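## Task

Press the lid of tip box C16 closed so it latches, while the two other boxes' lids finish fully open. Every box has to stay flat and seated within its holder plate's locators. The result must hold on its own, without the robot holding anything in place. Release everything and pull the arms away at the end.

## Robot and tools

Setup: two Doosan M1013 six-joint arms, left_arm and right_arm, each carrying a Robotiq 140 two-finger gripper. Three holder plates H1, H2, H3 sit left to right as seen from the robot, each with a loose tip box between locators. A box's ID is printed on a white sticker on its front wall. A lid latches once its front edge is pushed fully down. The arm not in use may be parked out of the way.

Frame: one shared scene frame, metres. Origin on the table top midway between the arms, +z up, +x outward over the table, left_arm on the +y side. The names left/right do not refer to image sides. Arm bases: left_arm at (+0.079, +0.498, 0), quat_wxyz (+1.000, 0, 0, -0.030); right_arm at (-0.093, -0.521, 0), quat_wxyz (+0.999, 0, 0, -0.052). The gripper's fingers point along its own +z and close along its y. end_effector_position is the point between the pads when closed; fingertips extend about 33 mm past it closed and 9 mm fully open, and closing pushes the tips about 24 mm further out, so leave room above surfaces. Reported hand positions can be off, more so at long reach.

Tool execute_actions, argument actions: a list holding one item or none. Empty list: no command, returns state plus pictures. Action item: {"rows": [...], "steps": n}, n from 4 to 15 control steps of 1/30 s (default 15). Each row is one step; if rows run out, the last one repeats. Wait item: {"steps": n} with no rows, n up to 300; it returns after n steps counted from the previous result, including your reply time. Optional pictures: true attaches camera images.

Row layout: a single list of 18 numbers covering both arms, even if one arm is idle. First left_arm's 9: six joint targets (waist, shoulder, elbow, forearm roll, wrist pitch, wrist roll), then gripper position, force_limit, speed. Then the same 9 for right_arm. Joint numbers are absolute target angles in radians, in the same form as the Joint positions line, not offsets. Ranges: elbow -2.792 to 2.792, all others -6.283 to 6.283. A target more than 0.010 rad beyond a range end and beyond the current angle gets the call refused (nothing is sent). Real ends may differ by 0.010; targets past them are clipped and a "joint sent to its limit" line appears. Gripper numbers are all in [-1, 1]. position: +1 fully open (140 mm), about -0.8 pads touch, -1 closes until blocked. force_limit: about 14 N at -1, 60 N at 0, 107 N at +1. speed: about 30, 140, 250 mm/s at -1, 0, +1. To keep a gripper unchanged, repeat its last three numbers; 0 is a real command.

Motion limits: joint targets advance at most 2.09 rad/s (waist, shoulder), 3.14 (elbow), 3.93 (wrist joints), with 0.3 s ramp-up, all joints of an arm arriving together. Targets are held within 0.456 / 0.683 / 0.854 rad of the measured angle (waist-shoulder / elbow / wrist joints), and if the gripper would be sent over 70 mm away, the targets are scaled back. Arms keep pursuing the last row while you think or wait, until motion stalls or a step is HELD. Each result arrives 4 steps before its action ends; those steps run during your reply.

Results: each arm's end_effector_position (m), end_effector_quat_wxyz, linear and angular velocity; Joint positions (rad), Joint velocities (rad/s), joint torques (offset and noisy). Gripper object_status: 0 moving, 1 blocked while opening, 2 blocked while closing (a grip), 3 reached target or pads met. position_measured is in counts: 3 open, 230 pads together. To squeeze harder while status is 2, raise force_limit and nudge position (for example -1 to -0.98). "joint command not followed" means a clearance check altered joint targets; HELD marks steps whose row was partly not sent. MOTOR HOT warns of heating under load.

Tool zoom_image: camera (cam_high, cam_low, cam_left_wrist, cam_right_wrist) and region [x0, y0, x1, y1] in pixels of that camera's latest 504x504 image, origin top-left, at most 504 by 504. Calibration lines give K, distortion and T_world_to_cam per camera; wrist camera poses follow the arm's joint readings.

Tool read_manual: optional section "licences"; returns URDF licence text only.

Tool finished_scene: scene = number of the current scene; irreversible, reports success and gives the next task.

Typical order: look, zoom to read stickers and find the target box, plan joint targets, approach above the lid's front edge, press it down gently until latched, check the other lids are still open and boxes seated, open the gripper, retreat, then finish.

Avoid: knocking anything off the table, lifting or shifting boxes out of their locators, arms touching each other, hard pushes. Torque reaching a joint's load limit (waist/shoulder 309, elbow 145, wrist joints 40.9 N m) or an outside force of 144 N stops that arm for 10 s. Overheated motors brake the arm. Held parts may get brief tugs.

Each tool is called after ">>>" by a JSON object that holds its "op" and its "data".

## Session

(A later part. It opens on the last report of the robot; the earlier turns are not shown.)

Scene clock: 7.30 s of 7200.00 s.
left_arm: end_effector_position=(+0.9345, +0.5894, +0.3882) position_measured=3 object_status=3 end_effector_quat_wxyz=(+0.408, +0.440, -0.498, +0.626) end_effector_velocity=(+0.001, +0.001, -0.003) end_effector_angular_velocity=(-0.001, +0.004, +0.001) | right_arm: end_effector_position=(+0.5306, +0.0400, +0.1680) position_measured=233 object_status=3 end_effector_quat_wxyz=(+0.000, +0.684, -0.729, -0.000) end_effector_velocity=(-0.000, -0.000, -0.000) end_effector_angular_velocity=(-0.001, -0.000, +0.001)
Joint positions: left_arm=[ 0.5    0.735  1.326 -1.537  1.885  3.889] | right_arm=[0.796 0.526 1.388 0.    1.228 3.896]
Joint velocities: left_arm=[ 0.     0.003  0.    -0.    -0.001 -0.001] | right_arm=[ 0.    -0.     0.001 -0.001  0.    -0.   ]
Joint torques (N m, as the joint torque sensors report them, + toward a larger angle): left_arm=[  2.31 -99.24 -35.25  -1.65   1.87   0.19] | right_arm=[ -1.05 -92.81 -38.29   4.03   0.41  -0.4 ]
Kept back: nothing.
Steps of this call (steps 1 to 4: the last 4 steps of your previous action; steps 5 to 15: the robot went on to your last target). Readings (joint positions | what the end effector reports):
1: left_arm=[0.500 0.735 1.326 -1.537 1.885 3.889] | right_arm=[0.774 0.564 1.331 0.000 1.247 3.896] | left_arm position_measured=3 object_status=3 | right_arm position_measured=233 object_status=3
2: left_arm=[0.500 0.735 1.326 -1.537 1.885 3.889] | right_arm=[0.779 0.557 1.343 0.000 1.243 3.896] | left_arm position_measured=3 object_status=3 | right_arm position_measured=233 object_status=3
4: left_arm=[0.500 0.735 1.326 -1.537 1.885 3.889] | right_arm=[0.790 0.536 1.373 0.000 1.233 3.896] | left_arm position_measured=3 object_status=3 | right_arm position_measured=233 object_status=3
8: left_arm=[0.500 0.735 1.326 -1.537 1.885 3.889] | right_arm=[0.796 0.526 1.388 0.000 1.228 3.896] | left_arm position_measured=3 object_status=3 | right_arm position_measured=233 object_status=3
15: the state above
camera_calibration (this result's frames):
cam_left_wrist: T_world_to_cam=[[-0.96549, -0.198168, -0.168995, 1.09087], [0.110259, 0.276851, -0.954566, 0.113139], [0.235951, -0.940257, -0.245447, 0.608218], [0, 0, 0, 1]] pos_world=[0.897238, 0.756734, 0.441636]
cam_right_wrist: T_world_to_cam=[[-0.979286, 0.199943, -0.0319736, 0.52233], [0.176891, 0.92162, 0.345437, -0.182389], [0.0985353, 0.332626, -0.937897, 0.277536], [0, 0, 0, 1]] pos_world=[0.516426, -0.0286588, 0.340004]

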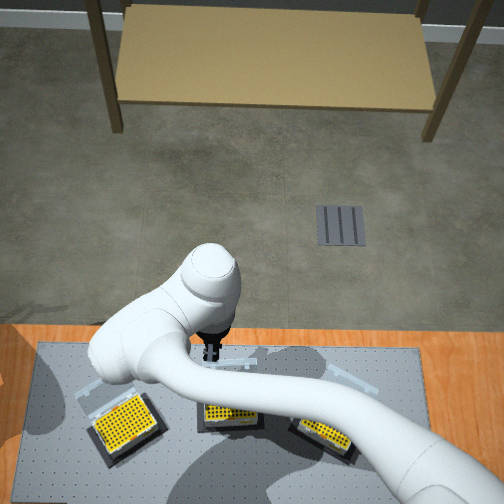

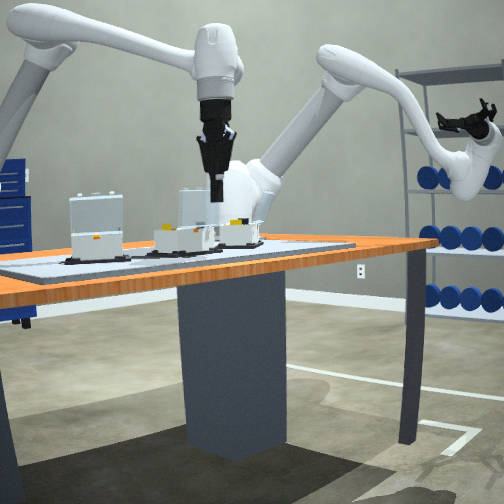

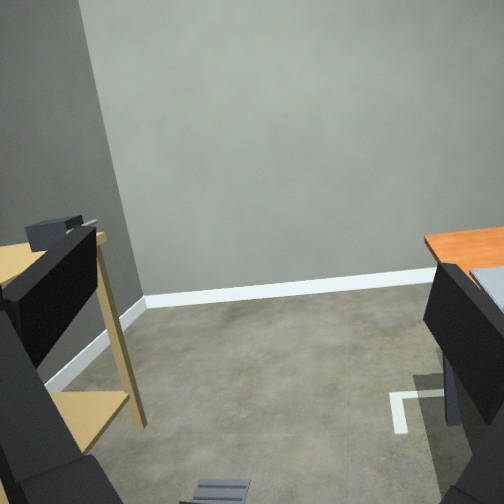

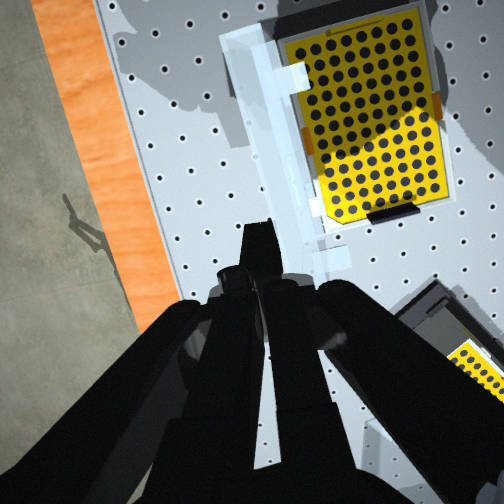

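>>> {"op": "execute_actions", "data": {"actions": [{"rows":[[0.5,0.735,1.326,-1.537,1.885,3.889,1,0,0,0.763,0.491,1.444,0,1.207,3.896,-1,0,0]],"steps":12}]}}

>>> {"op": "execute_actions", "data": {"actions": [{"rows":[[0.5,0.735,1.326,-1.537,1.885,3.889,1,0,0,0.777,0.472,1.475,0,1.195,3.896,-1,0,0],[0.5,0.735,1.326,-1.537,1.885,3.889,1,0,0,0.777,0.472,1.475,0,1.195,3.896,-1,0,0],[0.5,0.735,1.326,-1.537,1.885,3.889,1,0,0,0.777,0.472,1.475,0,1.195,3.896,-1,0,0],[0.5,0.735,1.326,-1.537,1.885,3.889,1,0,0,0.791,0.453,1.505,0,1.184,3.896,-1,0,0],[0.5,0.735,1.326,-1.537,1.885,3.889,1,0,0,0.791,0.453,1.505,0,1.184,3.896,-1,0,0],[0.5,0.735,1.326,-1.537,1.885,3.889,1,0,0,0.791,0.453,1.505,0,1.184,3.896,-1,0,0],[0.5,0.735,1.326,-1.537,1.885,3.889,1,0,0,0.805,0.434,1.536,0,1.172,3.896,-1,0,0],[0.5,0.735,1.326,-1.537,1.885,3.889,1,0,0,0.805,0.434,1.536,0,1.172,3.896,-1,0,0],[0.5,0.735,1.326,-1.537,1.885,3.889,1,0,0,0.805,0.434,1.536,0,1.172,3.896,-1,0,0],[0.5,0.735,1.326,-1.537,1.885,3.889,1,0,0,0.819,0.415,1.566,0,1.161,3.896,-1,0,0]],"steps":15}]}}

>>> {"op": "execute_actions", "data": {"actions": [{"steps":8}], "pictures": true}}

Scene clock: 8.23 s of 7200.00 s.
left_arm: end_effector_position=(+0.9345, +0.5894, +0.3882) position_measured=3 object_status=3 end_effector_quat_wxyz=(+0.408, +0.440, -0.498, +0.626) end_effector_velocity=(+0.000, +0.000, -0.001) end_effector_angular_velocity=(+0.000, +0.001, +0.000) | right_arm: end_effector_position=(+0.5306, +0.0052, +0.1677) position_measured=233 object_status=3 end_effector_quat_wxyz=(+0.000, +0.672, -0.740, +0.000) end_effector_velocity=(-0.001, -0.002, -0.001) end_effector_angular_velocity=(-0.002, +0.002, -0.001)
Joint positions: left_arm=[ 0.5    0.735  1.326 -1.537  1.885  3.889] | right_arm=[ 0.763  0.491  1.444 -0.     1.207  3.896]
Joint velocities: left_arm=[ 0.     0.001  0.     0.    -0.     0.   ] | right_arm=[-0.001 -0.001  0.004 -0.    -0.     0.   ]
Joint torques (N m, as the joint torque sensors report them, + toward a larger angle): left_arm=[  2.33 -98.73 -36.15  -2.42   1.75   0.16] | right_arm=[  0.99 -89.84 -37.65   4.2    1.01  -0.34]
Steps of this call (steps 1 to 15: the robot went on to your last target; steps 16 to 20: nothing new was sent; steps 21 to 28: the first 8 steps of this action). Readings (joint positions | what the end effector reports):
21: left_arm=[0.500 0.735 1.326 -1.537 1.885 3.889] | right_arm=[0.795 0.525 1.389 0.000 1.227 3.896] | left_arm position_measured=3 object_status=3 | right_arm position_measured=233 object_status=3
22: left_arm=[0.500 0.735 1.326 -1.537 1.885 3.889] | right_arm=[0.790 0.520 1.399 0.000 1.224 3.896] | left_arm position_measured=3 object_status=3 | right_arm position_measured=233 object_status=3
24: left_arm=[0.500 0.735 1.326 -1.537 1.885 3.889] | right_arm=[0.770 0.498 1.433 -0.000 1.211 3.896] | left_arm position_measured=3 object_status=3 | right_arm position_measured=233 object_status=3
28: the state above

Scene clock: 8.73 s of 7200.00 s.
left_arm: end_effector_position=(+0.9345, +0.5894, +0.3882) position_measured=3 object_status=3 end_effector_quat_wxyz=(+0.408, +0.440, -0.498, +0.626) end_effector_velocity=(-0.000, +0.001, +0.000) end_effector_angular_velocity=(+0.000, +0.000, +0.000) | right_arm: end_effector_position=(+0.4726, +0.0054, +0.1648) position_measured=233 object_status=3 end_effector_quat_wxyz=(+0.000, +0.689, -0.724, +0.000) end_effector_velocity=(-0.219, -0.010, -0.015) end_effector_angular_velocity=(-0.010, +0.012, +0.175)
Joint positions: left_arm=[ 0.5    0.735  1.326 -1.537  1.885  3.889] | right_arm=[ 0.809  0.428  1.546 -0.     1.168  3.896]
Joint velocities: left_arm=[ 0.001 -0.    -0.001  0.     0.    -0.001] | right_arm=[ 0.174 -0.23   0.374  0.    -0.128 -0.001]
Joint torques (N m, as the joint torque sensors report them, + toward a larger angle): left_arm=[  2.1  -97.32 -35.19  -1.86   1.84   0.28] | right_arm=[  21.67 -107.37  -35.85    5.31    1.2    -0.4 ]
Steps of this call (steps 1 to 4: the last 4 steps of your previous action; steps 5 to 15: the first 11 steps of this action). Readings (joint positions | what the end effector reports):
5: left_arm=[0.500 0.735 1.326 -1.537 1.885 3.889] | right_arm=[0.764 0.490 1.445 -0.000 1.206 3.896] | left_arm position_measured=3 object_status=3 | right_arm position_measured=233 object_status=3
6: left_arm=[0.500 0.735 1.326 -1.537 1.885 3.889] | right_arm=[0.767 0.485 1.454 -0.000 1.203 3.896] | left_arm position_measured=3 object_status=3 | right_arm position_measured=233 object_status=3
8: left_arm=[0.500 0.735 1.326 -1.537 1.885 3.889] | right_arm=[0.776 0.473 1.473 -0.000 1.196 3.896] | left_arm position_measured=3 object_status=3 | right_arm position_measured=233 object_status=3
12: left_arm=[0.500 0.735 1.326 -1.537 1.885 3.889] | right_arm=[0.795 0.447 1.515 -0.000 1.180 3.896] | left_arm position_measured=3 object_status=3 | right_arm position_measured=233 object_status=3
15: the state above

Scene clock: 9.00 s of 7200.00 s.
left_arm: end_effector_position=(+0.9345, +0.5894, +0.3882) position_measured=3 object_status=3 end_effector_quat_wxyz=(+0.408, +0.440, -0.498, +0.626) end_effector_velocity=(+0.000, +0.000, -0.000) end_effector_angular_velocity=(+0.002, -0.001, +0.002) | right_arm: end_effector_position=(+0.4609, +0.0050, +0.1644) position_measured=233 object_status=3 end_effector_quat_wxyz=(+0.000, +0.693, -0.721, -0.000) end_effector_velocity=(-0.001, -0.000, -0.000) end_effector_angular_velocity=(-0.000, +0.000, +0.001)
Joint positions: left_arm=[ 0.5    0.735  1.326 -1.537  1.885  3.889] | right_arm=[ 0.819  0.415  1.566 -0.     1.161  3.896]
Joint velocities: left_arm=[ 0.    -0.001  0.001  0.001 -0.002  0.001] | right_arm=[ 0.    -0.001  0.001  0.     0.    -0.001]
Joint torques (N m, as the joint torque sensors report them, + toward a larger angle): left_arm=[  0.81 -97.71 -34.5   -1.97   1.87   0.41] | right_arm=[ -0.54 -81.92 -37.28   4.17   0.38  -0.37]
Kept back: nothing.
Steps of this call (steps 1 to 4: the last 4 steps of your previous action; steps 5 to 8: the robot went on to your last target). Readings (joint positions | what the end effector reports):
1: left_arm=[0.500 0.735 1.326 -1.537 1.885 3.889] | right_arm=[0.815 0.421 1.557 -0.000 1.164 3.896] | left_arm position_measured=3 object_status=3 | right_arm position_measured=233 object_status=3
2: left_arm=[0.500 0.735 1.326 -1.537 1.885 3.889] | right_arm=[0.818 0.417 1.563 -0.000 1.162 3.896] | left_arm position_measured=3 object_status=3 | right_arm position_measured=233 object_status=3
4: left_arm=[0.500 0.735 1.326 -1.537 1.885 3.889] | right_arm=[0.819 0.415 1.565 -0.000 1.161 3.896] | left_arm position_measured=3 object_status=3 | right_arm position_measured=233 object_status=3
8: the state above
camera_calibration (this result's frames):
cam_left_wrist: T_world_to_cam=[[-0.96549, -0.198168, -0.168995, 1.09087], [0.110259, 0.27685, -0.954566, 0.11314], [0.235951, -0.940257, -0.245446, 0.608218], [0, 0, 0, 1]] pos_world=[0.897238, 0.756734, 0.441636]
cam_right_wrist: T_world_to_cam=[[-0.983623, 0.177367, -0.032052, 0.463065], [0.155626, 0.925466, 0.345388, -0.126717], [0.0909235, 0.334743, -0.937913, 0.29615], [0, 0, 0, 1]] pos_world=[0.448274, -0.0639945, 0.336371]

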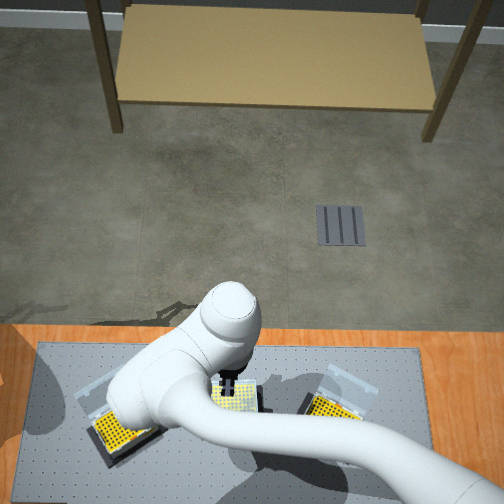

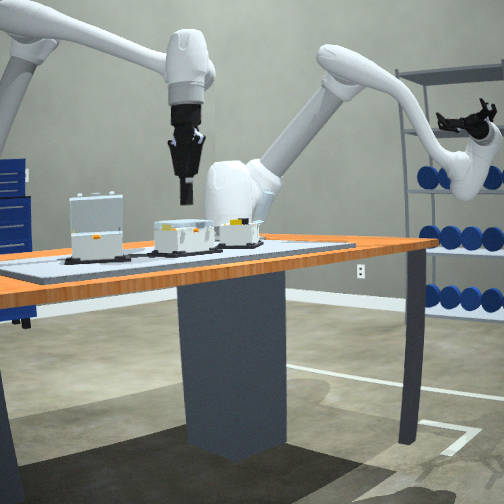

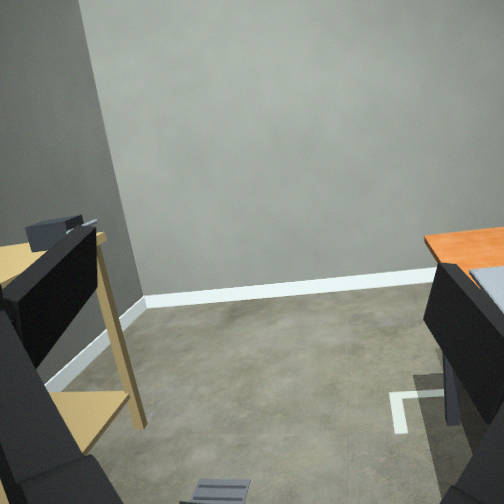

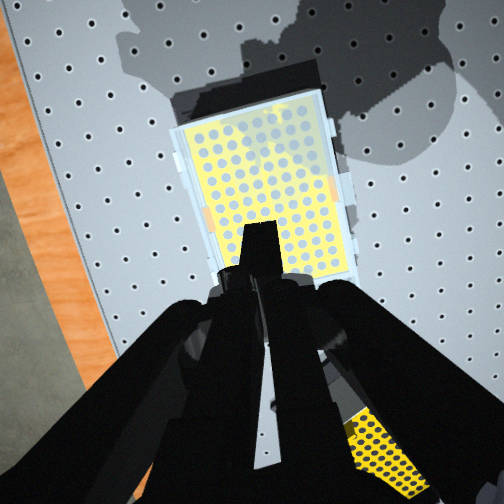

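>>> {"op": "execute_actions", "data": {"actions": [{"rows":[[0.5,0.735,1.326,-1.537,1.885,3.889,1,0,0,0.837,0.367,1.641,0,1.134,3.896,-1,0,0],[0.5,0.735,1.326,-1.537,1.885,3.889,1,0,0,0.837,0.367,1.641,0,1.134,3.896,-1,0,0],[0.5,0.735,1.326,-1.537,1.885,3.889,1,0,0,0.837,0.367,1.641,0,1.134,3.896,-1,0,0],[0.5,0.735,1.326,-1.537,1.885,3.889,1,0,0,0.837,0.367,1.641,0,1.134,3.896,-1,0,0],[0.5,0.735,1.326,-1.537,1.885,3.889,1,0,0,0.837,0.382,1.664,0,1.096,3.896,-1,0,0]],"steps":15}]}}

>>> {"op": "execute_actions", "data": {"actions": [{"steps":5}], "pictures": true}}

>>> {"op": "zoom_image", "data": {"camera": "cam_low", "region": [130, 170, 260, 270]}}

Scene clock: 9.63 s of 7200.00 s.
left_arm: end_effector_position=(+0.9345, +0.5894, +0.3882) position_measured=3 object_status=3 end_effector_quat_wxyz=(+0.408, +0.440, -0.498, +0.626) end_effector_velocity=(+0.000, +0.000, +0.000) end_effector_angular_velocity=(+0.000, -0.001, +0.001) | right_arm: end_effector_position=(+0.4257, -0.0080, +0.1398) position_measured=233 object_status=3 end_effector_quat_wxyz=(+0.000, +0.699, -0.715, -0.000) end_effector_velocity=(-0.001, -0.001, -0.003) end_effector_angular_velocity=(-0.000, +0.000, -0.000)
Joint positions: left_arm=[ 0.5    0.735  1.326 -1.537  1.885  3.889] | right_arm=[0.837 0.382 1.664 0.    1.096 3.896]
Joint velocities: left_arm=[-0.    -0.    -0.    -0.    -0.001 -0.   ] | right_arm=[ 0.     0.     0.006  0.    -0.006  0.   ]
Joint torques (N m, as the joint torque sensors report them, + toward a larger angle): left_arm=[  1.95 -99.21 -36.26  -1.55   1.99   0.5 ] | right_arm=[  0.64 -81.2  -37.77   4.2    0.28  -0.35]
Steps of this call (steps 1 to 8: the robot went on to your last target; steps 9 to 19: the first 11 steps of this action). Readings (joint positions | what the end effector reports):
9: left_arm=[0.500 0.735 1.326 -1.537 1.885 3.889] | right_arm=[0.819 0.414 1.567 0.000 1.160 3.896] | left_arm position_measured=3 object_status=3 | right_arm position_measured=233 object_status=3
10: left_arm=[0.500 0.735 1.326 -1.537 1.885 3.889] | right_arm=[0.821 0.408 1.577 0.000 1.157 3.896] | left_arm position_measured=3 object_status=3 | right_arm position_measured=233 object_status=3
12: left_arm=[0.500 0.735 1.326 -1.537 1.885 3.889] | right_arm=[0.832 0.381 1.619 0.000 1.142 3.896] | left_arm position_measured=3 object_status=3 | right_arm position_measured=233 object_status=3
16: left_arm=[0.500 0.735 1.326 -1.537 1.885 3.889] | right_arm=[0.837 0.380 1.661 0.000 1.101 3.896] | left_arm position_measured=3 object_status=3 | right_arm position_measured=233 object_status=3
19: the state above

Scene clock: 9.80 s of 7200.00 s.
left_arm: end_effector_position=(+0.9345, +0.5894, +0.3882) position_measured=3 object_status=3 end_effector_quat_wxyz=(+0.408, +0.440, -0.498, +0.626) end_effector_velocity=(-0.001, +0.001, +0.001) end_effector_angular_velocity=(+0.001, -0.001, +0.001) | right_arm: end_effector_position=(+0.4257, -0.0081, +0.1396) position_measured=233 object_status=3 end_effector_quat_wxyz=(+0.000, +0.699, -0.715, -0.000) end_effector_velocity=(-0.000, -0.000, -0.001) end_effector_angular_velocity=(-0.001, +0.001, -0.001)
Joint positions: left_arm=[ 0.5    0.735  1.326 -1.537  1.885  3.889] | right_arm=[0.837 0.382 1.664 0.    1.096 3.896]
Joint velocities: left_arm=[ 0.001 -0.001  0.     0.001  0.001  0.   ] | right_arm=[-0.     0.001  0.001 -0.    -0.     0.001]
Joint torques (N m, as the joint torque sensors report them, + toward a larger angle): left_arm=[  0.96 -98.26 -34.75  -1.64   1.65   0.24] | right_arm=[ -0.4  -78.59 -36.11   3.94   0.34  -0.24]
Kept back: nothing.
Steps of this call (steps 1 to 4: the last 4 steps of your previous action; step 5: the robot went on to your last target). Readings (joint positions | what the end effector reports):
1: left_arm=[0.500 0.735 1.326 -1.537 1.885 3.889] | right_arm=[0.837 0.382 1.664 0.000 1.096 3.896] | left_arm position_measured=3 object_status=3 | right_arm position_measured=233 object_status=3
2: left_arm=[0.500 0.735 1.326 -1.537 1.885 3.889] | right_arm=[0.837 0.382 1.664 0.000 1.096 3.896] | left_arm position_measured=3 object_status=3 | right_arm position_measured=233 object_status=3
4: left_arm=[0.500 0.735 1.326 -1.537 1.885 3.889] | right_arm=[0.837 0.382 1.664 0.000 1.096 3.896] | left_arm position_measured=3 object_status=3 | right_arm position_measured=233 object_status=3
5: the state above
camera_calibration (this result's frames):
cam_left_wrist: T_world_to_cam=[[-0.96549, -0.198168, -0.168995, 1.09087], [0.110259, 0.276851, -0.954566, 0.11314], [0.235951, -0.940257, -0.245447, 0.608218], [0, 0, 0, 1]] pos_world=[0.897238, 0.756734, 0.441636]
cam_right_wrist: T_world_to_cam=[[-0.986665, 0.159577, -0.0320371, 0.431075], [0.138881, 0.928073, 0.345534, -0.0934535], [0.084872, 0.336477, -0.937859, 0.283049], [0, 0, 0, 1]] pos_world=[0.414283, -0.0772975, 0.311562]

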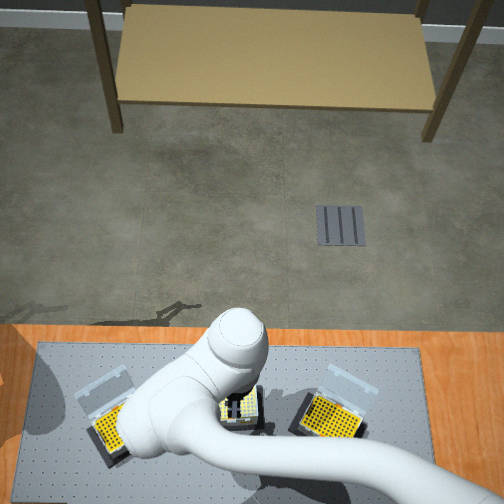

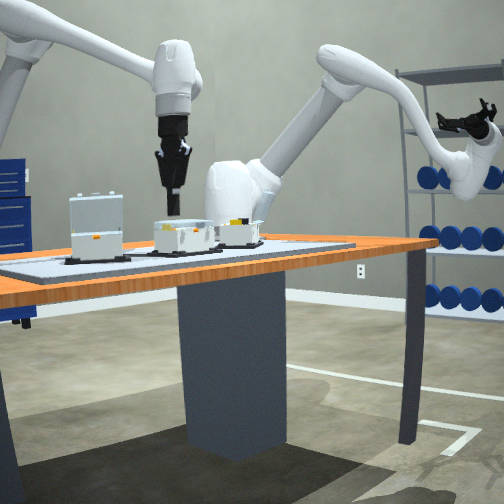

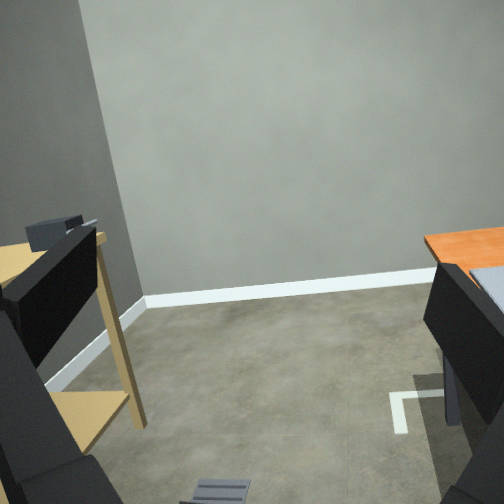

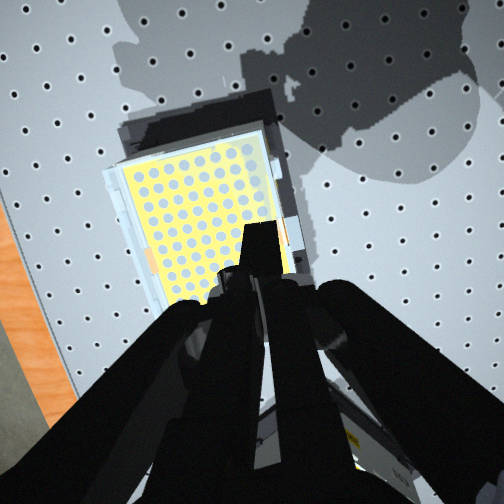

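Region (130, 170, 260, 270) of cam_low's 504x504 image, scaled by 3.877, with more detail than that image has; it fills the top 388 rows of this view, and the rest is white.

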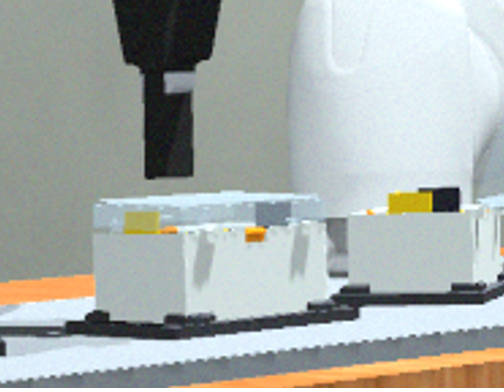

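>>> {"op": "execute_actions", "data": {"actions": [{"rows":[[0.5,0.735,1.326,-1.537,1.885,3.889,1,0,0,0.837,0.391,1.675,0,1.076,3.896,-1,0,0]],"steps":10}]}}

>>> {"op": "execute_actions", "data": {"actions": [{"rows":[[0.5,0.735,1.326,-1.537,1.885,3.889,1,0,0,0.837,0.395,1.680,0,1.067,3.896,-1,0,0]],"steps":10}]}}

>>> {"op": "execute_actions", "data": {"actions": [{"rows":[[0.5,0.735,1.326,-1.537,1.885,3.889,1,0,0,0.837,0.399,1.684,0,1.059,3.896,-1,0,0]],"steps":10}], "pictures": true}}

>>> {"op": "zoom_image", "data": {"camera": "cam_low", "region": [130, 170, 260, 270]}}

Scene clock: 10.20 s of 7200.00 s.
left_arm: end_effector_position=(+0.9345, +0.5894, +0.3882) position_measured=3 object_status=3 end_effector_quat_wxyz=(+0.408, +0.440, -0.498, +0.626) end_effector_velocity=(+0.001, -0.000, -0.001) end_effector_angular_velocity=(+0.001, +0.001, +0.002) | right_arm: end_effector_position=(+0.4257, -0.0082, +0.1277) position_measured=233 object_status=3 end_effector_quat_wxyz=(+0.000, +0.699, -0.715, +0.000) end_effector_velocity=(+0.001, +0.000, -0.003) end_effector_angular_velocity=(+0.002, -0.002, +0.001)
Joint positions: left_arm=[ 0.5    0.735  1.326 -1.537  1.885  3.889] | right_arm=[ 0.837  0.391  1.675 -0.     1.076  3.896]
Joint velocities: left_arm=[-0.     0.    -0.     0.    -0.002 -0.001] | right_arm=[-0.     0.002  0.004  0.    -0.009 -0.001]
Joint torques (N m, as the joint torque sensors report them, + toward a larger angle): left_arm=[  0.48 -98.48 -34.72  -1.88   1.81   0.1 ] | right_arm=[ -0.11 -78.98 -36.71   4.01   0.52  -0.38]
Steps of this call (steps 1 to 6: the robot went on to your last target; steps 7 to 12: the first 6 steps of this action). Readings (joint positions | what the end effector reports):
7: left_arm=[0.500 0.735 1.326 -1.537 1.885 3.889] | right_arm=[0.837 0.383 1.665 0.000 1.094 3.896] | left_arm position_measured=3 object_status=3 | right_arm position_measured=233 object_status=3
8: left_arm=[0.500 0.735 1.326 -1.537 1.885 3.889] | right_arm=[0.837 0.386 1.669 0.000 1.086 3.896] | left_arm position_measured=3 object_status=3 | right_arm position_measured=233 object_status=3
10: left_arm=[0.500 0.735 1.326 -1.537 1.885 3.889] | right_arm=[0.837 0.391 1.674 -0.000 1.078 3.896] | left_arm position_measured=3 object_status=3 | right_arm position_measured=233 object_status=3
12: the state above

Scene clock: 10.53 s of 7200.00 s.
left_arm: end_effector_position=(+0.9345, +0.5894, +0.3882) position_measured=3 object_status=3 end_effector_quat_wxyz=(+0.408, +0.440, -0.498, +0.626) end_effector_velocity=(-0.000, +0.000, +0.000) end_effector_angular_velocity=(+0.001, -0.001, +0.000) | right_arm: end_effector_position=(+0.4257, -0.0081, +0.1229) position_measured=233 object_status=3 end_effector_quat_wxyz=(-0.000, +0.699, -0.715, +0.000) end_effector_velocity=(+0.000, +0.000, -0.003) end_effector_angular_velocity=(+0.000, -0.001, +0.000)
Joint positions: left_arm=[ 0.5    0.735  1.326 -1.537  1.885  3.889] | right_arm=[ 0.837  0.394  1.679 -0.     1.067  3.896]
Joint velocities: left_arm=[ 0. -0. -0.  0. -0.  0.] | right_arm=[-0.     0.002  0.003  0.    -0.006 -0.   ]
Joint torques (N m, as the joint torque sensors report them, + toward a larger angle): left_arm=[  2.17 -99.82 -33.85  -2.05   1.49   0.42] | right_arm=[ -3.21 -16.33  -5.59   2.58  -5.17  -0.45]
Steps of this call (steps 1 to 4: the last 4 steps of your previous action; steps 5 to 10: the first 6 steps of this action). Readings (joint positions | what the end effector reports):
5: left_arm=[0.500 0.735 1.326 -1.537 1.885 3.889] | right_arm=[0.837 0.391 1.676 -0.000 1.075 3.896] | left_arm position_measured=3 object_status=3 | right_arm position_measured=233 object_status=3
6: left_arm=[0.500 0.735 1.326 -1.537 1.885 3.889] | right_arm=[0.837 0.393 1.678 -0.000 1.071 3.896] | left_arm position_measured=3 object_status=3 | right_arm position_measured=233 object_status=3
8: left_arm=[0.500 0.735 1.326 -1.537 1.885 3.889] | right_arm=[0.837 0.394 1.679 -0.000 1.068 3.896] | left_arm position_measured=3 object_status=3 | right_arm position_measured=233 object_status=3
10: the state above

Scene clock: 20.73 s of 7200.00 s.
left_arm: end_effector_position=(+0.9345, +0.5894, +0.3882) position_measured=3 object_status=3 end_effector_quat_wxyz=(+0.408, +0.440, -0.498, +0.626) end_effector_velocity=(-0.000, -0.000, +0.001) end_effector_angular_velocity=(-0.001, -0.001, -0.001) | right_arm: end_effector_position=(+0.4261, -0.0078, +0.1238) position_measured=233 object_status=3 end_effector_quat_wxyz=(-0.001, +0.699, -0.715, +0.000) end_effector_velocity=(-0.000, -0.000, -0.000) end_effector_angular_velocity=(-0.000, +0.000, -0.000)
Joint positions: left_arm=[ 0.5    0.735  1.326 -1.537  1.885  3.889] | right_arm=[ 0.837  0.394  1.679 -0.     1.067  3.896]
Joint velocities: left_arm=[-0.    -0.    -0.    -0.001  0.001 -0.   ] | right_arm=[-0.    -0.     0.001  0.    -0.001  0.   ]
Joint torques (N m, as the joint torque sensors report them, + toward a larger angle): left_arm=[  3.15 -98.11 -36.37  -1.87   1.48   0.23] | right_arm=[ -2.74 -59.7  -30.61   3.15  -3.45  -0.35]
FORCE FAULT: contact force on the right arm reached its limit, and that arm stopped for 10 seconds. The contact can be on any part of that arm, not only on its tool. That arm's remaining commands of this call were not run. That arm holds still and accepts commands again. Move the arm away from the contact; if what it grips holds it there, let go first. Pushing or pulling that hard again can fault the arm again.
Kept back: nothing.
The stop of the right arm began at step 6 of this call (marked STOPPED below). From that step on that arm followed nothing that you had sent. 9 of its steps, steps kept back included, did not run and will not run. The other arm was sent all steps of this action in this call, none kept back. Nothing is kept back now, and the robot has no last target.
Steps of this call (steps 1 to 4: the last 4 steps of your previous action; steps 5 to 10: the first 6 steps of this action; steps 11 to 14: the last 4 steps of this action, not kept back; steps 15 to 306: the stop continued). Readings (joint positions | what the end effector reports):
5: left_arm=[0.500 0.735 1.326 -1.537 1.885 3.889] | right_arm=[0.837 0.395 1.680 -0.000 1.066 3.896] | left_arm position_measured=3 object_status=3 | right_arm position_measured=233 object_status=3
6: left_arm=[0.500 0.735 1.326 -1.537 1.885 3.889] | right_arm=[0.837 0.394 1.679 -0.000 1.067 3.896] | left_arm position_measured=3 object_status=3 | right_arm position_measured=233 object_status=3 STOPPED (the right arm)
8: left_arm=[0.500 0.735 1.326 -1.537 1.885 3.889] | right_arm=[0.837 0.394 1.679 -0.000 1.067 3.896] | left_arm position_measured=3 object_status=3 | right_arm position_measured=233 object_status=3
12: left_arm=[0.500 0.735 1.326 -1.537 1.885 3.889] | right_arm=[0.837 0.394 1.679 -0.000 1.067 3.896] | left_arm position_measured=3 object_status=3 | right_arm position_measured=233 object_status=3
306: the state above
camera_calibration (this result's frames):
cam_left_wrist: T_world_to_cam=[[-0.965484, -0.198178, -0.169013, 1.09089], [0.110271, 0.276866, -0.95456, 0.113122], [0.235967, -0.94025, -0.245457, 0.608205], [0, 0, 0, 1]] pos_world=[0.897244, 0.756735, 0.441643]
cam_right_wrist: T_world_to_cam=[[-0.986617, 0.159575, -0.0335072, 0.431088], [0.138251, 0.927632, 0.346967, -0.0881745], [0.0864494, 0.337691, -0.937279, 0.267367], [0, 0, 0, 1]] pos_world=[0.414395, -0.0772846, 0.295635]

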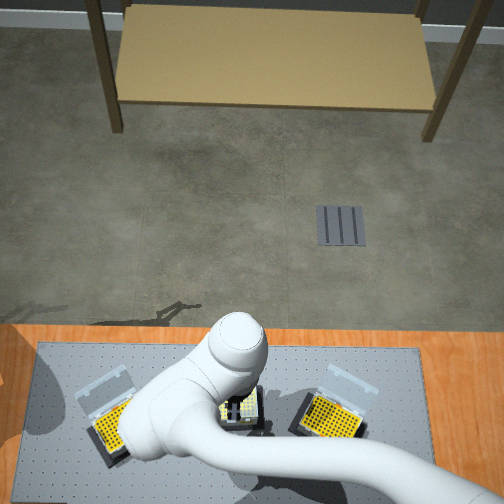

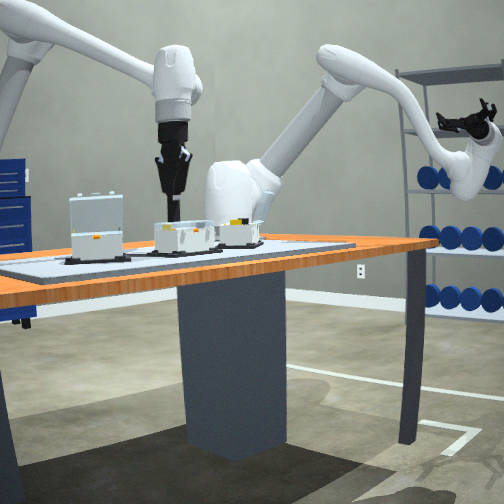

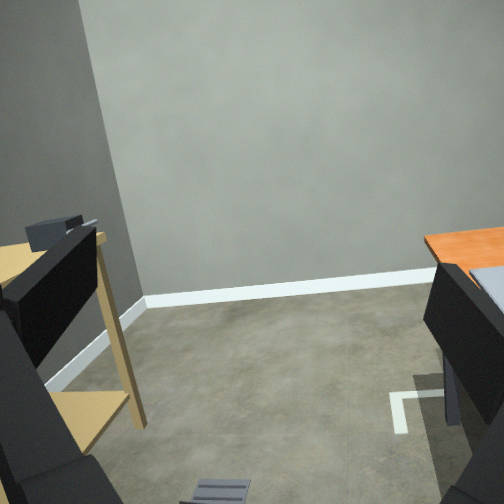

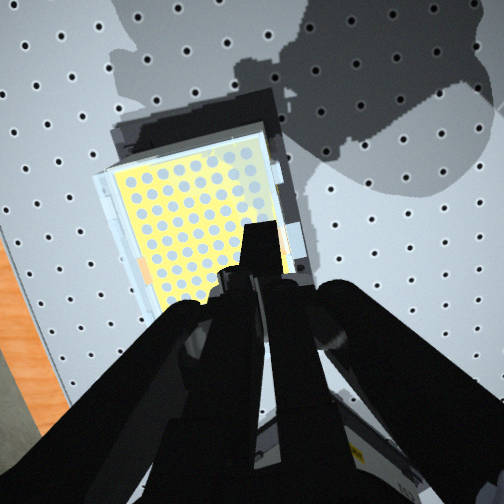

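Region (130, 170, 260, 270) of cam_low's 504x504 image, scaled by 3.877, with more detail than that image has; it fills the top 388 rows of this view, and the rest is white.

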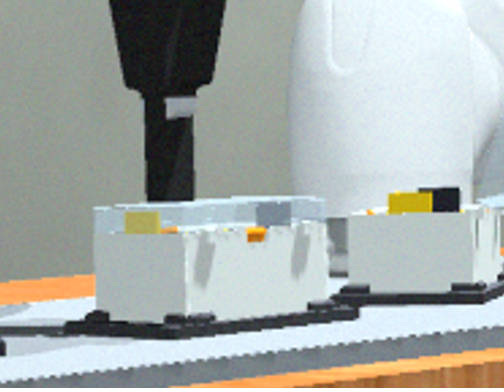

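>>> {"op": "execute_actions", "data": {"actions": [{"rows":[[0.5,0.735,1.326,-1.537,1.885,3.889,1,0,0,0.837,0.33,1.58,0,1.0,3.896,-1,0,0]],"steps":15}]}}

>>> {"op": "execute_actions", "data": {"actions": [{"rows":[[0.5,0.735,1.326,-1.537,1.885,3.889,1,0,0,0.95,0.1,1.9,0,0.75,3.896,-1,0,0]],"steps":15}]}}

>>> {"op": "execute_actions", "data": {"actions": [{"steps":12}], "pictures": true}}

>>> {"op": "zoom_image", "data": {"camera": "cam_high", "region": [180, 350, 290, 450]}}

Scene clock: 21.27 s of 7200.00 s.
left_arm: end_effector_position=(+0.9345, +0.5894, +0.3882) position_measured=3 object_status=3 end_effector_quat_wxyz=(+0.408, +0.440, -0.498, +0.626) end_effector_velocity=(+0.000, +0.001, -0.002) end_effector_angular_velocity=(-0.001, +0.002, +0.000) | right_arm: end_effector_position=(+0.4822, +0.0427, +0.2288) position_measured=233 object_status=3 end_effector_quat_wxyz=(-0.115, +0.695, -0.710, +0.005) end_effector_velocity=(+0.004, +0.004, +0.008) end_effector_angular_velocity=(+0.010, -0.011, +0.001)
Joint positions: left_arm=[ 0.5    0.735  1.326 -1.537  1.885  3.889] | right_arm=[0.837 0.33  1.581 0.    1.    3.896]
Joint velocities: left_arm=[ 0.001  0.002  0.001 -0.     0.    -0.001] | right_arm=[ 0.    -0.002 -0.009  0.    -0.004 -0.001]
Joint torques (N m, as the joint torque sensors report them, + toward a larger angle): left_arm=[  1.95 -99.55 -35.94  -1.76   1.84   0.31] | right_arm=[ -1.07 -73.93 -39.25   4.17  -0.23  -0.41]
Steps of this call (steps 1 to 5: nothing new was sent; steps 6 to 16: the first 11 steps of this action). Readings (joint positions | what the end effector reports):
6: left_arm=[0.500 0.735 1.326 -1.537 1.885 3.889] | right_arm=[0.837 0.393 1.678 -0.000 1.067 3.896] | left_arm position_measured=3 object_status=3 | right_arm position_measured=233 object_status=3
7: left_arm=[0.500 0.735 1.326 -1.537 1.885 3.889] | right_arm=[0.837 0.388 1.669 -0.000 1.061 3.896] | left_arm position_measured=3 object_status=3 | right_arm position_measured=233 object_status=3
9: left_arm=[0.500 0.735 1.326 -1.537 1.885 3.889] | right_arm=[0.837 0.363 1.631 -0.000 1.035 3.896] | left_arm position_measured=3 object_status=3 | right_arm position_measured=233 object_status=3
13: left_arm=[0.500 0.735 1.326 -1.537 1.885 3.889] | right_arm=[0.837 0.331 1.582 0.000 1.002 3.896] | left_arm position_measured=3 object_status=3 | right_arm position_measured=233 object_status=3
16: the state above

Scene clock: 21.77 s of 7200.00 s.
left_arm: end_effector_position=(+0.9345, +0.5894, +0.3882) position_measured=3 object_status=3 end_effector_quat_wxyz=(+0.408, +0.440, -0.498, +0.626) end_effector_velocity=(+0.001, +0.001, -0.001) end_effector_angular_velocity=(-0.000, +0.001, +0.001) | right_arm: end_effector_position=(+0.3522, +0.0260, +0.2303) position_measured=233 object_status=3 end_effector_quat_wxyz=(-0.190, +0.723, -0.664, -0.002) end_effector_velocity=(-0.230, -0.056, -0.014) end_effector_angular_velocity=(+0.199, -0.178, +0.188)
Joint positions: left_arm=[ 0.5    0.735  1.326 -1.537  1.885  3.889] | right_arm=[0.943 0.114 1.88  0.    0.766 3.896]
Joint velocities: left_arm=[ 0.001  0.002 -0.001  0.    -0.    -0.   ] | right_arm=[ 0.19  -0.386  0.532  0.    -0.413  0.002]
Joint torques (N m, as the joint torque sensors report them, + toward a larger angle): left_arm=[ -0.96 -99.65 -36.18  -1.65   1.66   0.41] | right_arm=[-18.22 -19.78 -46.37   4.69  -1.18  -0.28]
Steps of this call (steps 1 to 4: the last 4 steps of your previous action; steps 5 to 15: the first 11 steps of this action). Readings (joint positions | what the end effector reports):
5: left_arm=[0.500 0.735 1.326 -1.537 1.885 3.889] | right_arm=[0.837 0.329 1.581 0.000 0.999 3.896] | left_arm position_measured=3 object_status=3 | right_arm position_measured=233 object_status=3
6: left_arm=[0.500 0.735 1.326 -1.537 1.885 3.889] | right_arm=[0.840 0.323 1.590 0.000 0.992 3.896] | left_arm position_measured=3 object_status=3 | right_arm position_measured=233 object_status=3
8: left_arm=[0.500 0.735 1.326 -1.537 1.885 3.889] | right_arm=[0.857 0.288 1.639 0.000 0.953 3.896] | left_arm position_measured=3 object_status=3 | right_arm position_measured=233 object_status=3
12: left_arm=[0.500 0.735 1.326 -1.537 1.885 3.889] | right_arm=[0.912 0.177 1.793 0.000 0.834 3.896] | left_arm position_measured=3 object_status=3 | right_arm position_measured=233 object_status=3
15: the state above

Scene clock: 22.17 s of 7200.00 s.
left_arm: end_effector_position=(+0.9345, +0.5894, +0.3882) position_measured=3 object_status=3 end_effector_quat_wxyz=(+0.408, +0.440, -0.498, +0.626) end_effector_velocity=(-0.001, +0.001, +0.001) end_effector_angular_velocity=(-0.001, +0.001, +0.000) | right_arm: end_effector_position=(+0.3441, +0.0239, +0.2294) position_measured=233 object_status=3 end_effector_quat_wxyz=(-0.195, +0.724, -0.661, -0.003) end_effector_velocity=(-0.000, -0.000, -0.000) end_effector_angular_velocity=(-0.001, +0.000, +0.001)
Joint positions: left_arm=[ 0.5    0.735  1.326 -1.537  1.885  3.889] | right_arm=[0.95  0.1   1.9   0.    0.75  3.896]
Joint velocities: left_arm=[ 0.001 -0.     0.    -0.     0.001 -0.002] | right_arm=[ 0.    -0.     0.     0.     0.    -0.001]
Joint torques (N m, as the joint torque sensors report them, + toward a larger angle): left_arm=[   2.29 -100.73  -35.87   -1.76    1.71    0.35] | right_arm=[ -0.5  -49.51 -38.24   3.97  -0.62  -0.32]
Kept back: nothing.
Steps of this call (steps 1 to 4: the last 4 steps of your previous action; steps 5 to 12: the robot went on to your last target). Readings (joint positions | what the end effector reports):
1: left_arm=[0.500 0.735 1.326 -1.537 1.885 3.889] | right_arm=[0.948 0.104 1.894 0.000 0.755 3.896] | left_arm position_measured=3 object_status=3 | right_arm position_measured=233 object_status=3
2: left_arm=[0.500 0.735 1.326 -1.537 1.885 3.889] | right_arm=[0.950 0.101 1.899 0.000 0.751 3.896] | left_arm position_measured=3 object_status=3 | right_arm position_measured=233 object_status=3
4: left_arm=[0.500 0.735 1.326 -1.537 1.885 3.889] | right_arm=[0.950 0.100 1.899 0.000 0.750 3.896] | left_arm position_measured=3 object_status=3 | right_arm position_measured=233 object_status=3
8: left_arm=[0.500 0.735 1.326 -1.537 1.885 3.889] | right_arm=[0.950 0.100 1.900 0.000 0.750 3.896] | left_arm position_measured=3 object_status=3 | right_arm position_measured=233 object_status=3
12: the state above
camera_calibration (this result's frames):
cam_left_wrist: T_world_to_cam=[[-0.965484, -0.198178, -0.169013, 1.09089], [0.11027, 0.276866, -0.95456, 0.113122], [0.235966, -0.94025, -0.245457, 0.608205], [0, 0, 0, 1]] pos_world=[0.897244, 0.756735, 0.441643]
cam_right_wrist: T_world_to_cam=[[-0.958706, 0.0920931, -0.269074, 0.394743], [-0.0905517, 0.798035, 0.595769, -0.118156], [0.269597, 0.595532, -0.756742, 0.252149], [0, 0, 0, 1]] pos_world=[0.299765, -0.092223, 0.367421]

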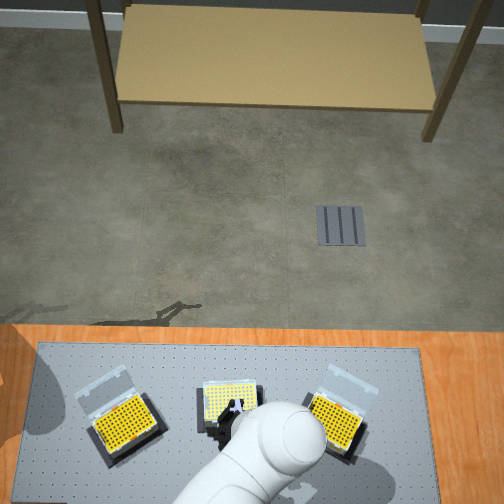

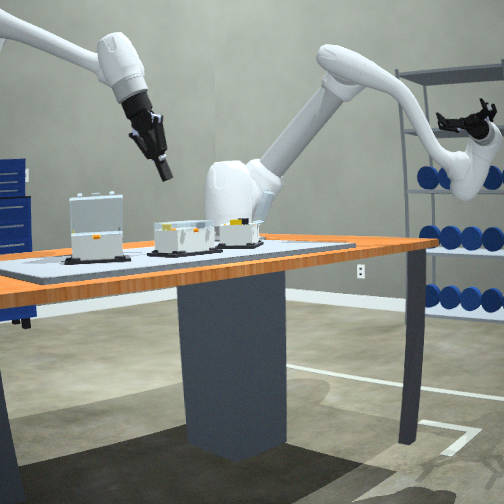

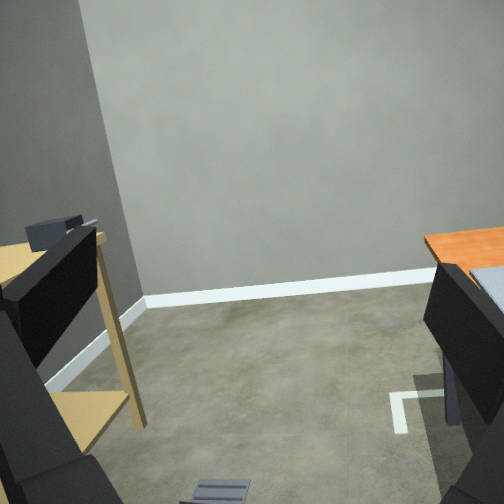

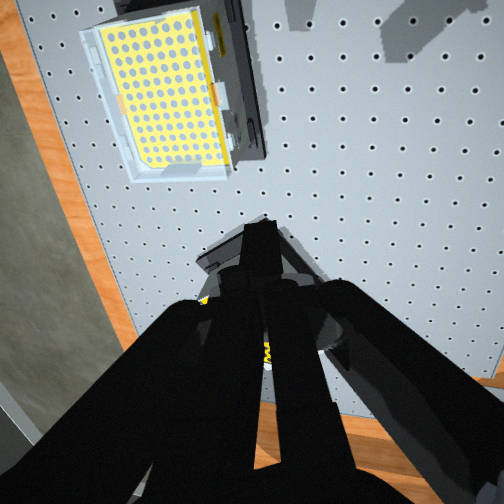

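Region (180, 350, 290, 450) of cam_high's 504x504 image, scaled by 4.582, with more detail than that image has; it fills the top 458 rows of this view, and the rest is white.

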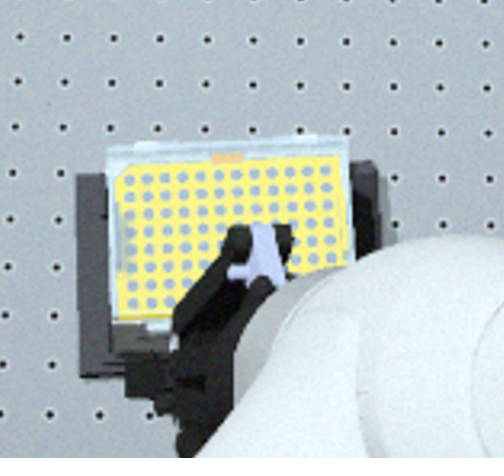

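>>> {"op": "zoom_image", "data": {"camera": "cam_right_wrist", "region": [170, 0, 290, 190]}}

Region (170, 0, 290, 190) of cam_right_wrist's 504x504 image, scaled by 2.653, with more detail than that image has; it fills the left 318 columns of this view, and the rest is white.

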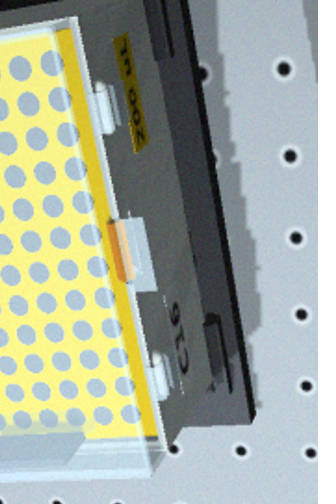

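Looks latched.

>>> {"op": "finished_scene", "data": {"scene": 1}}

The scene is finished: the task was done.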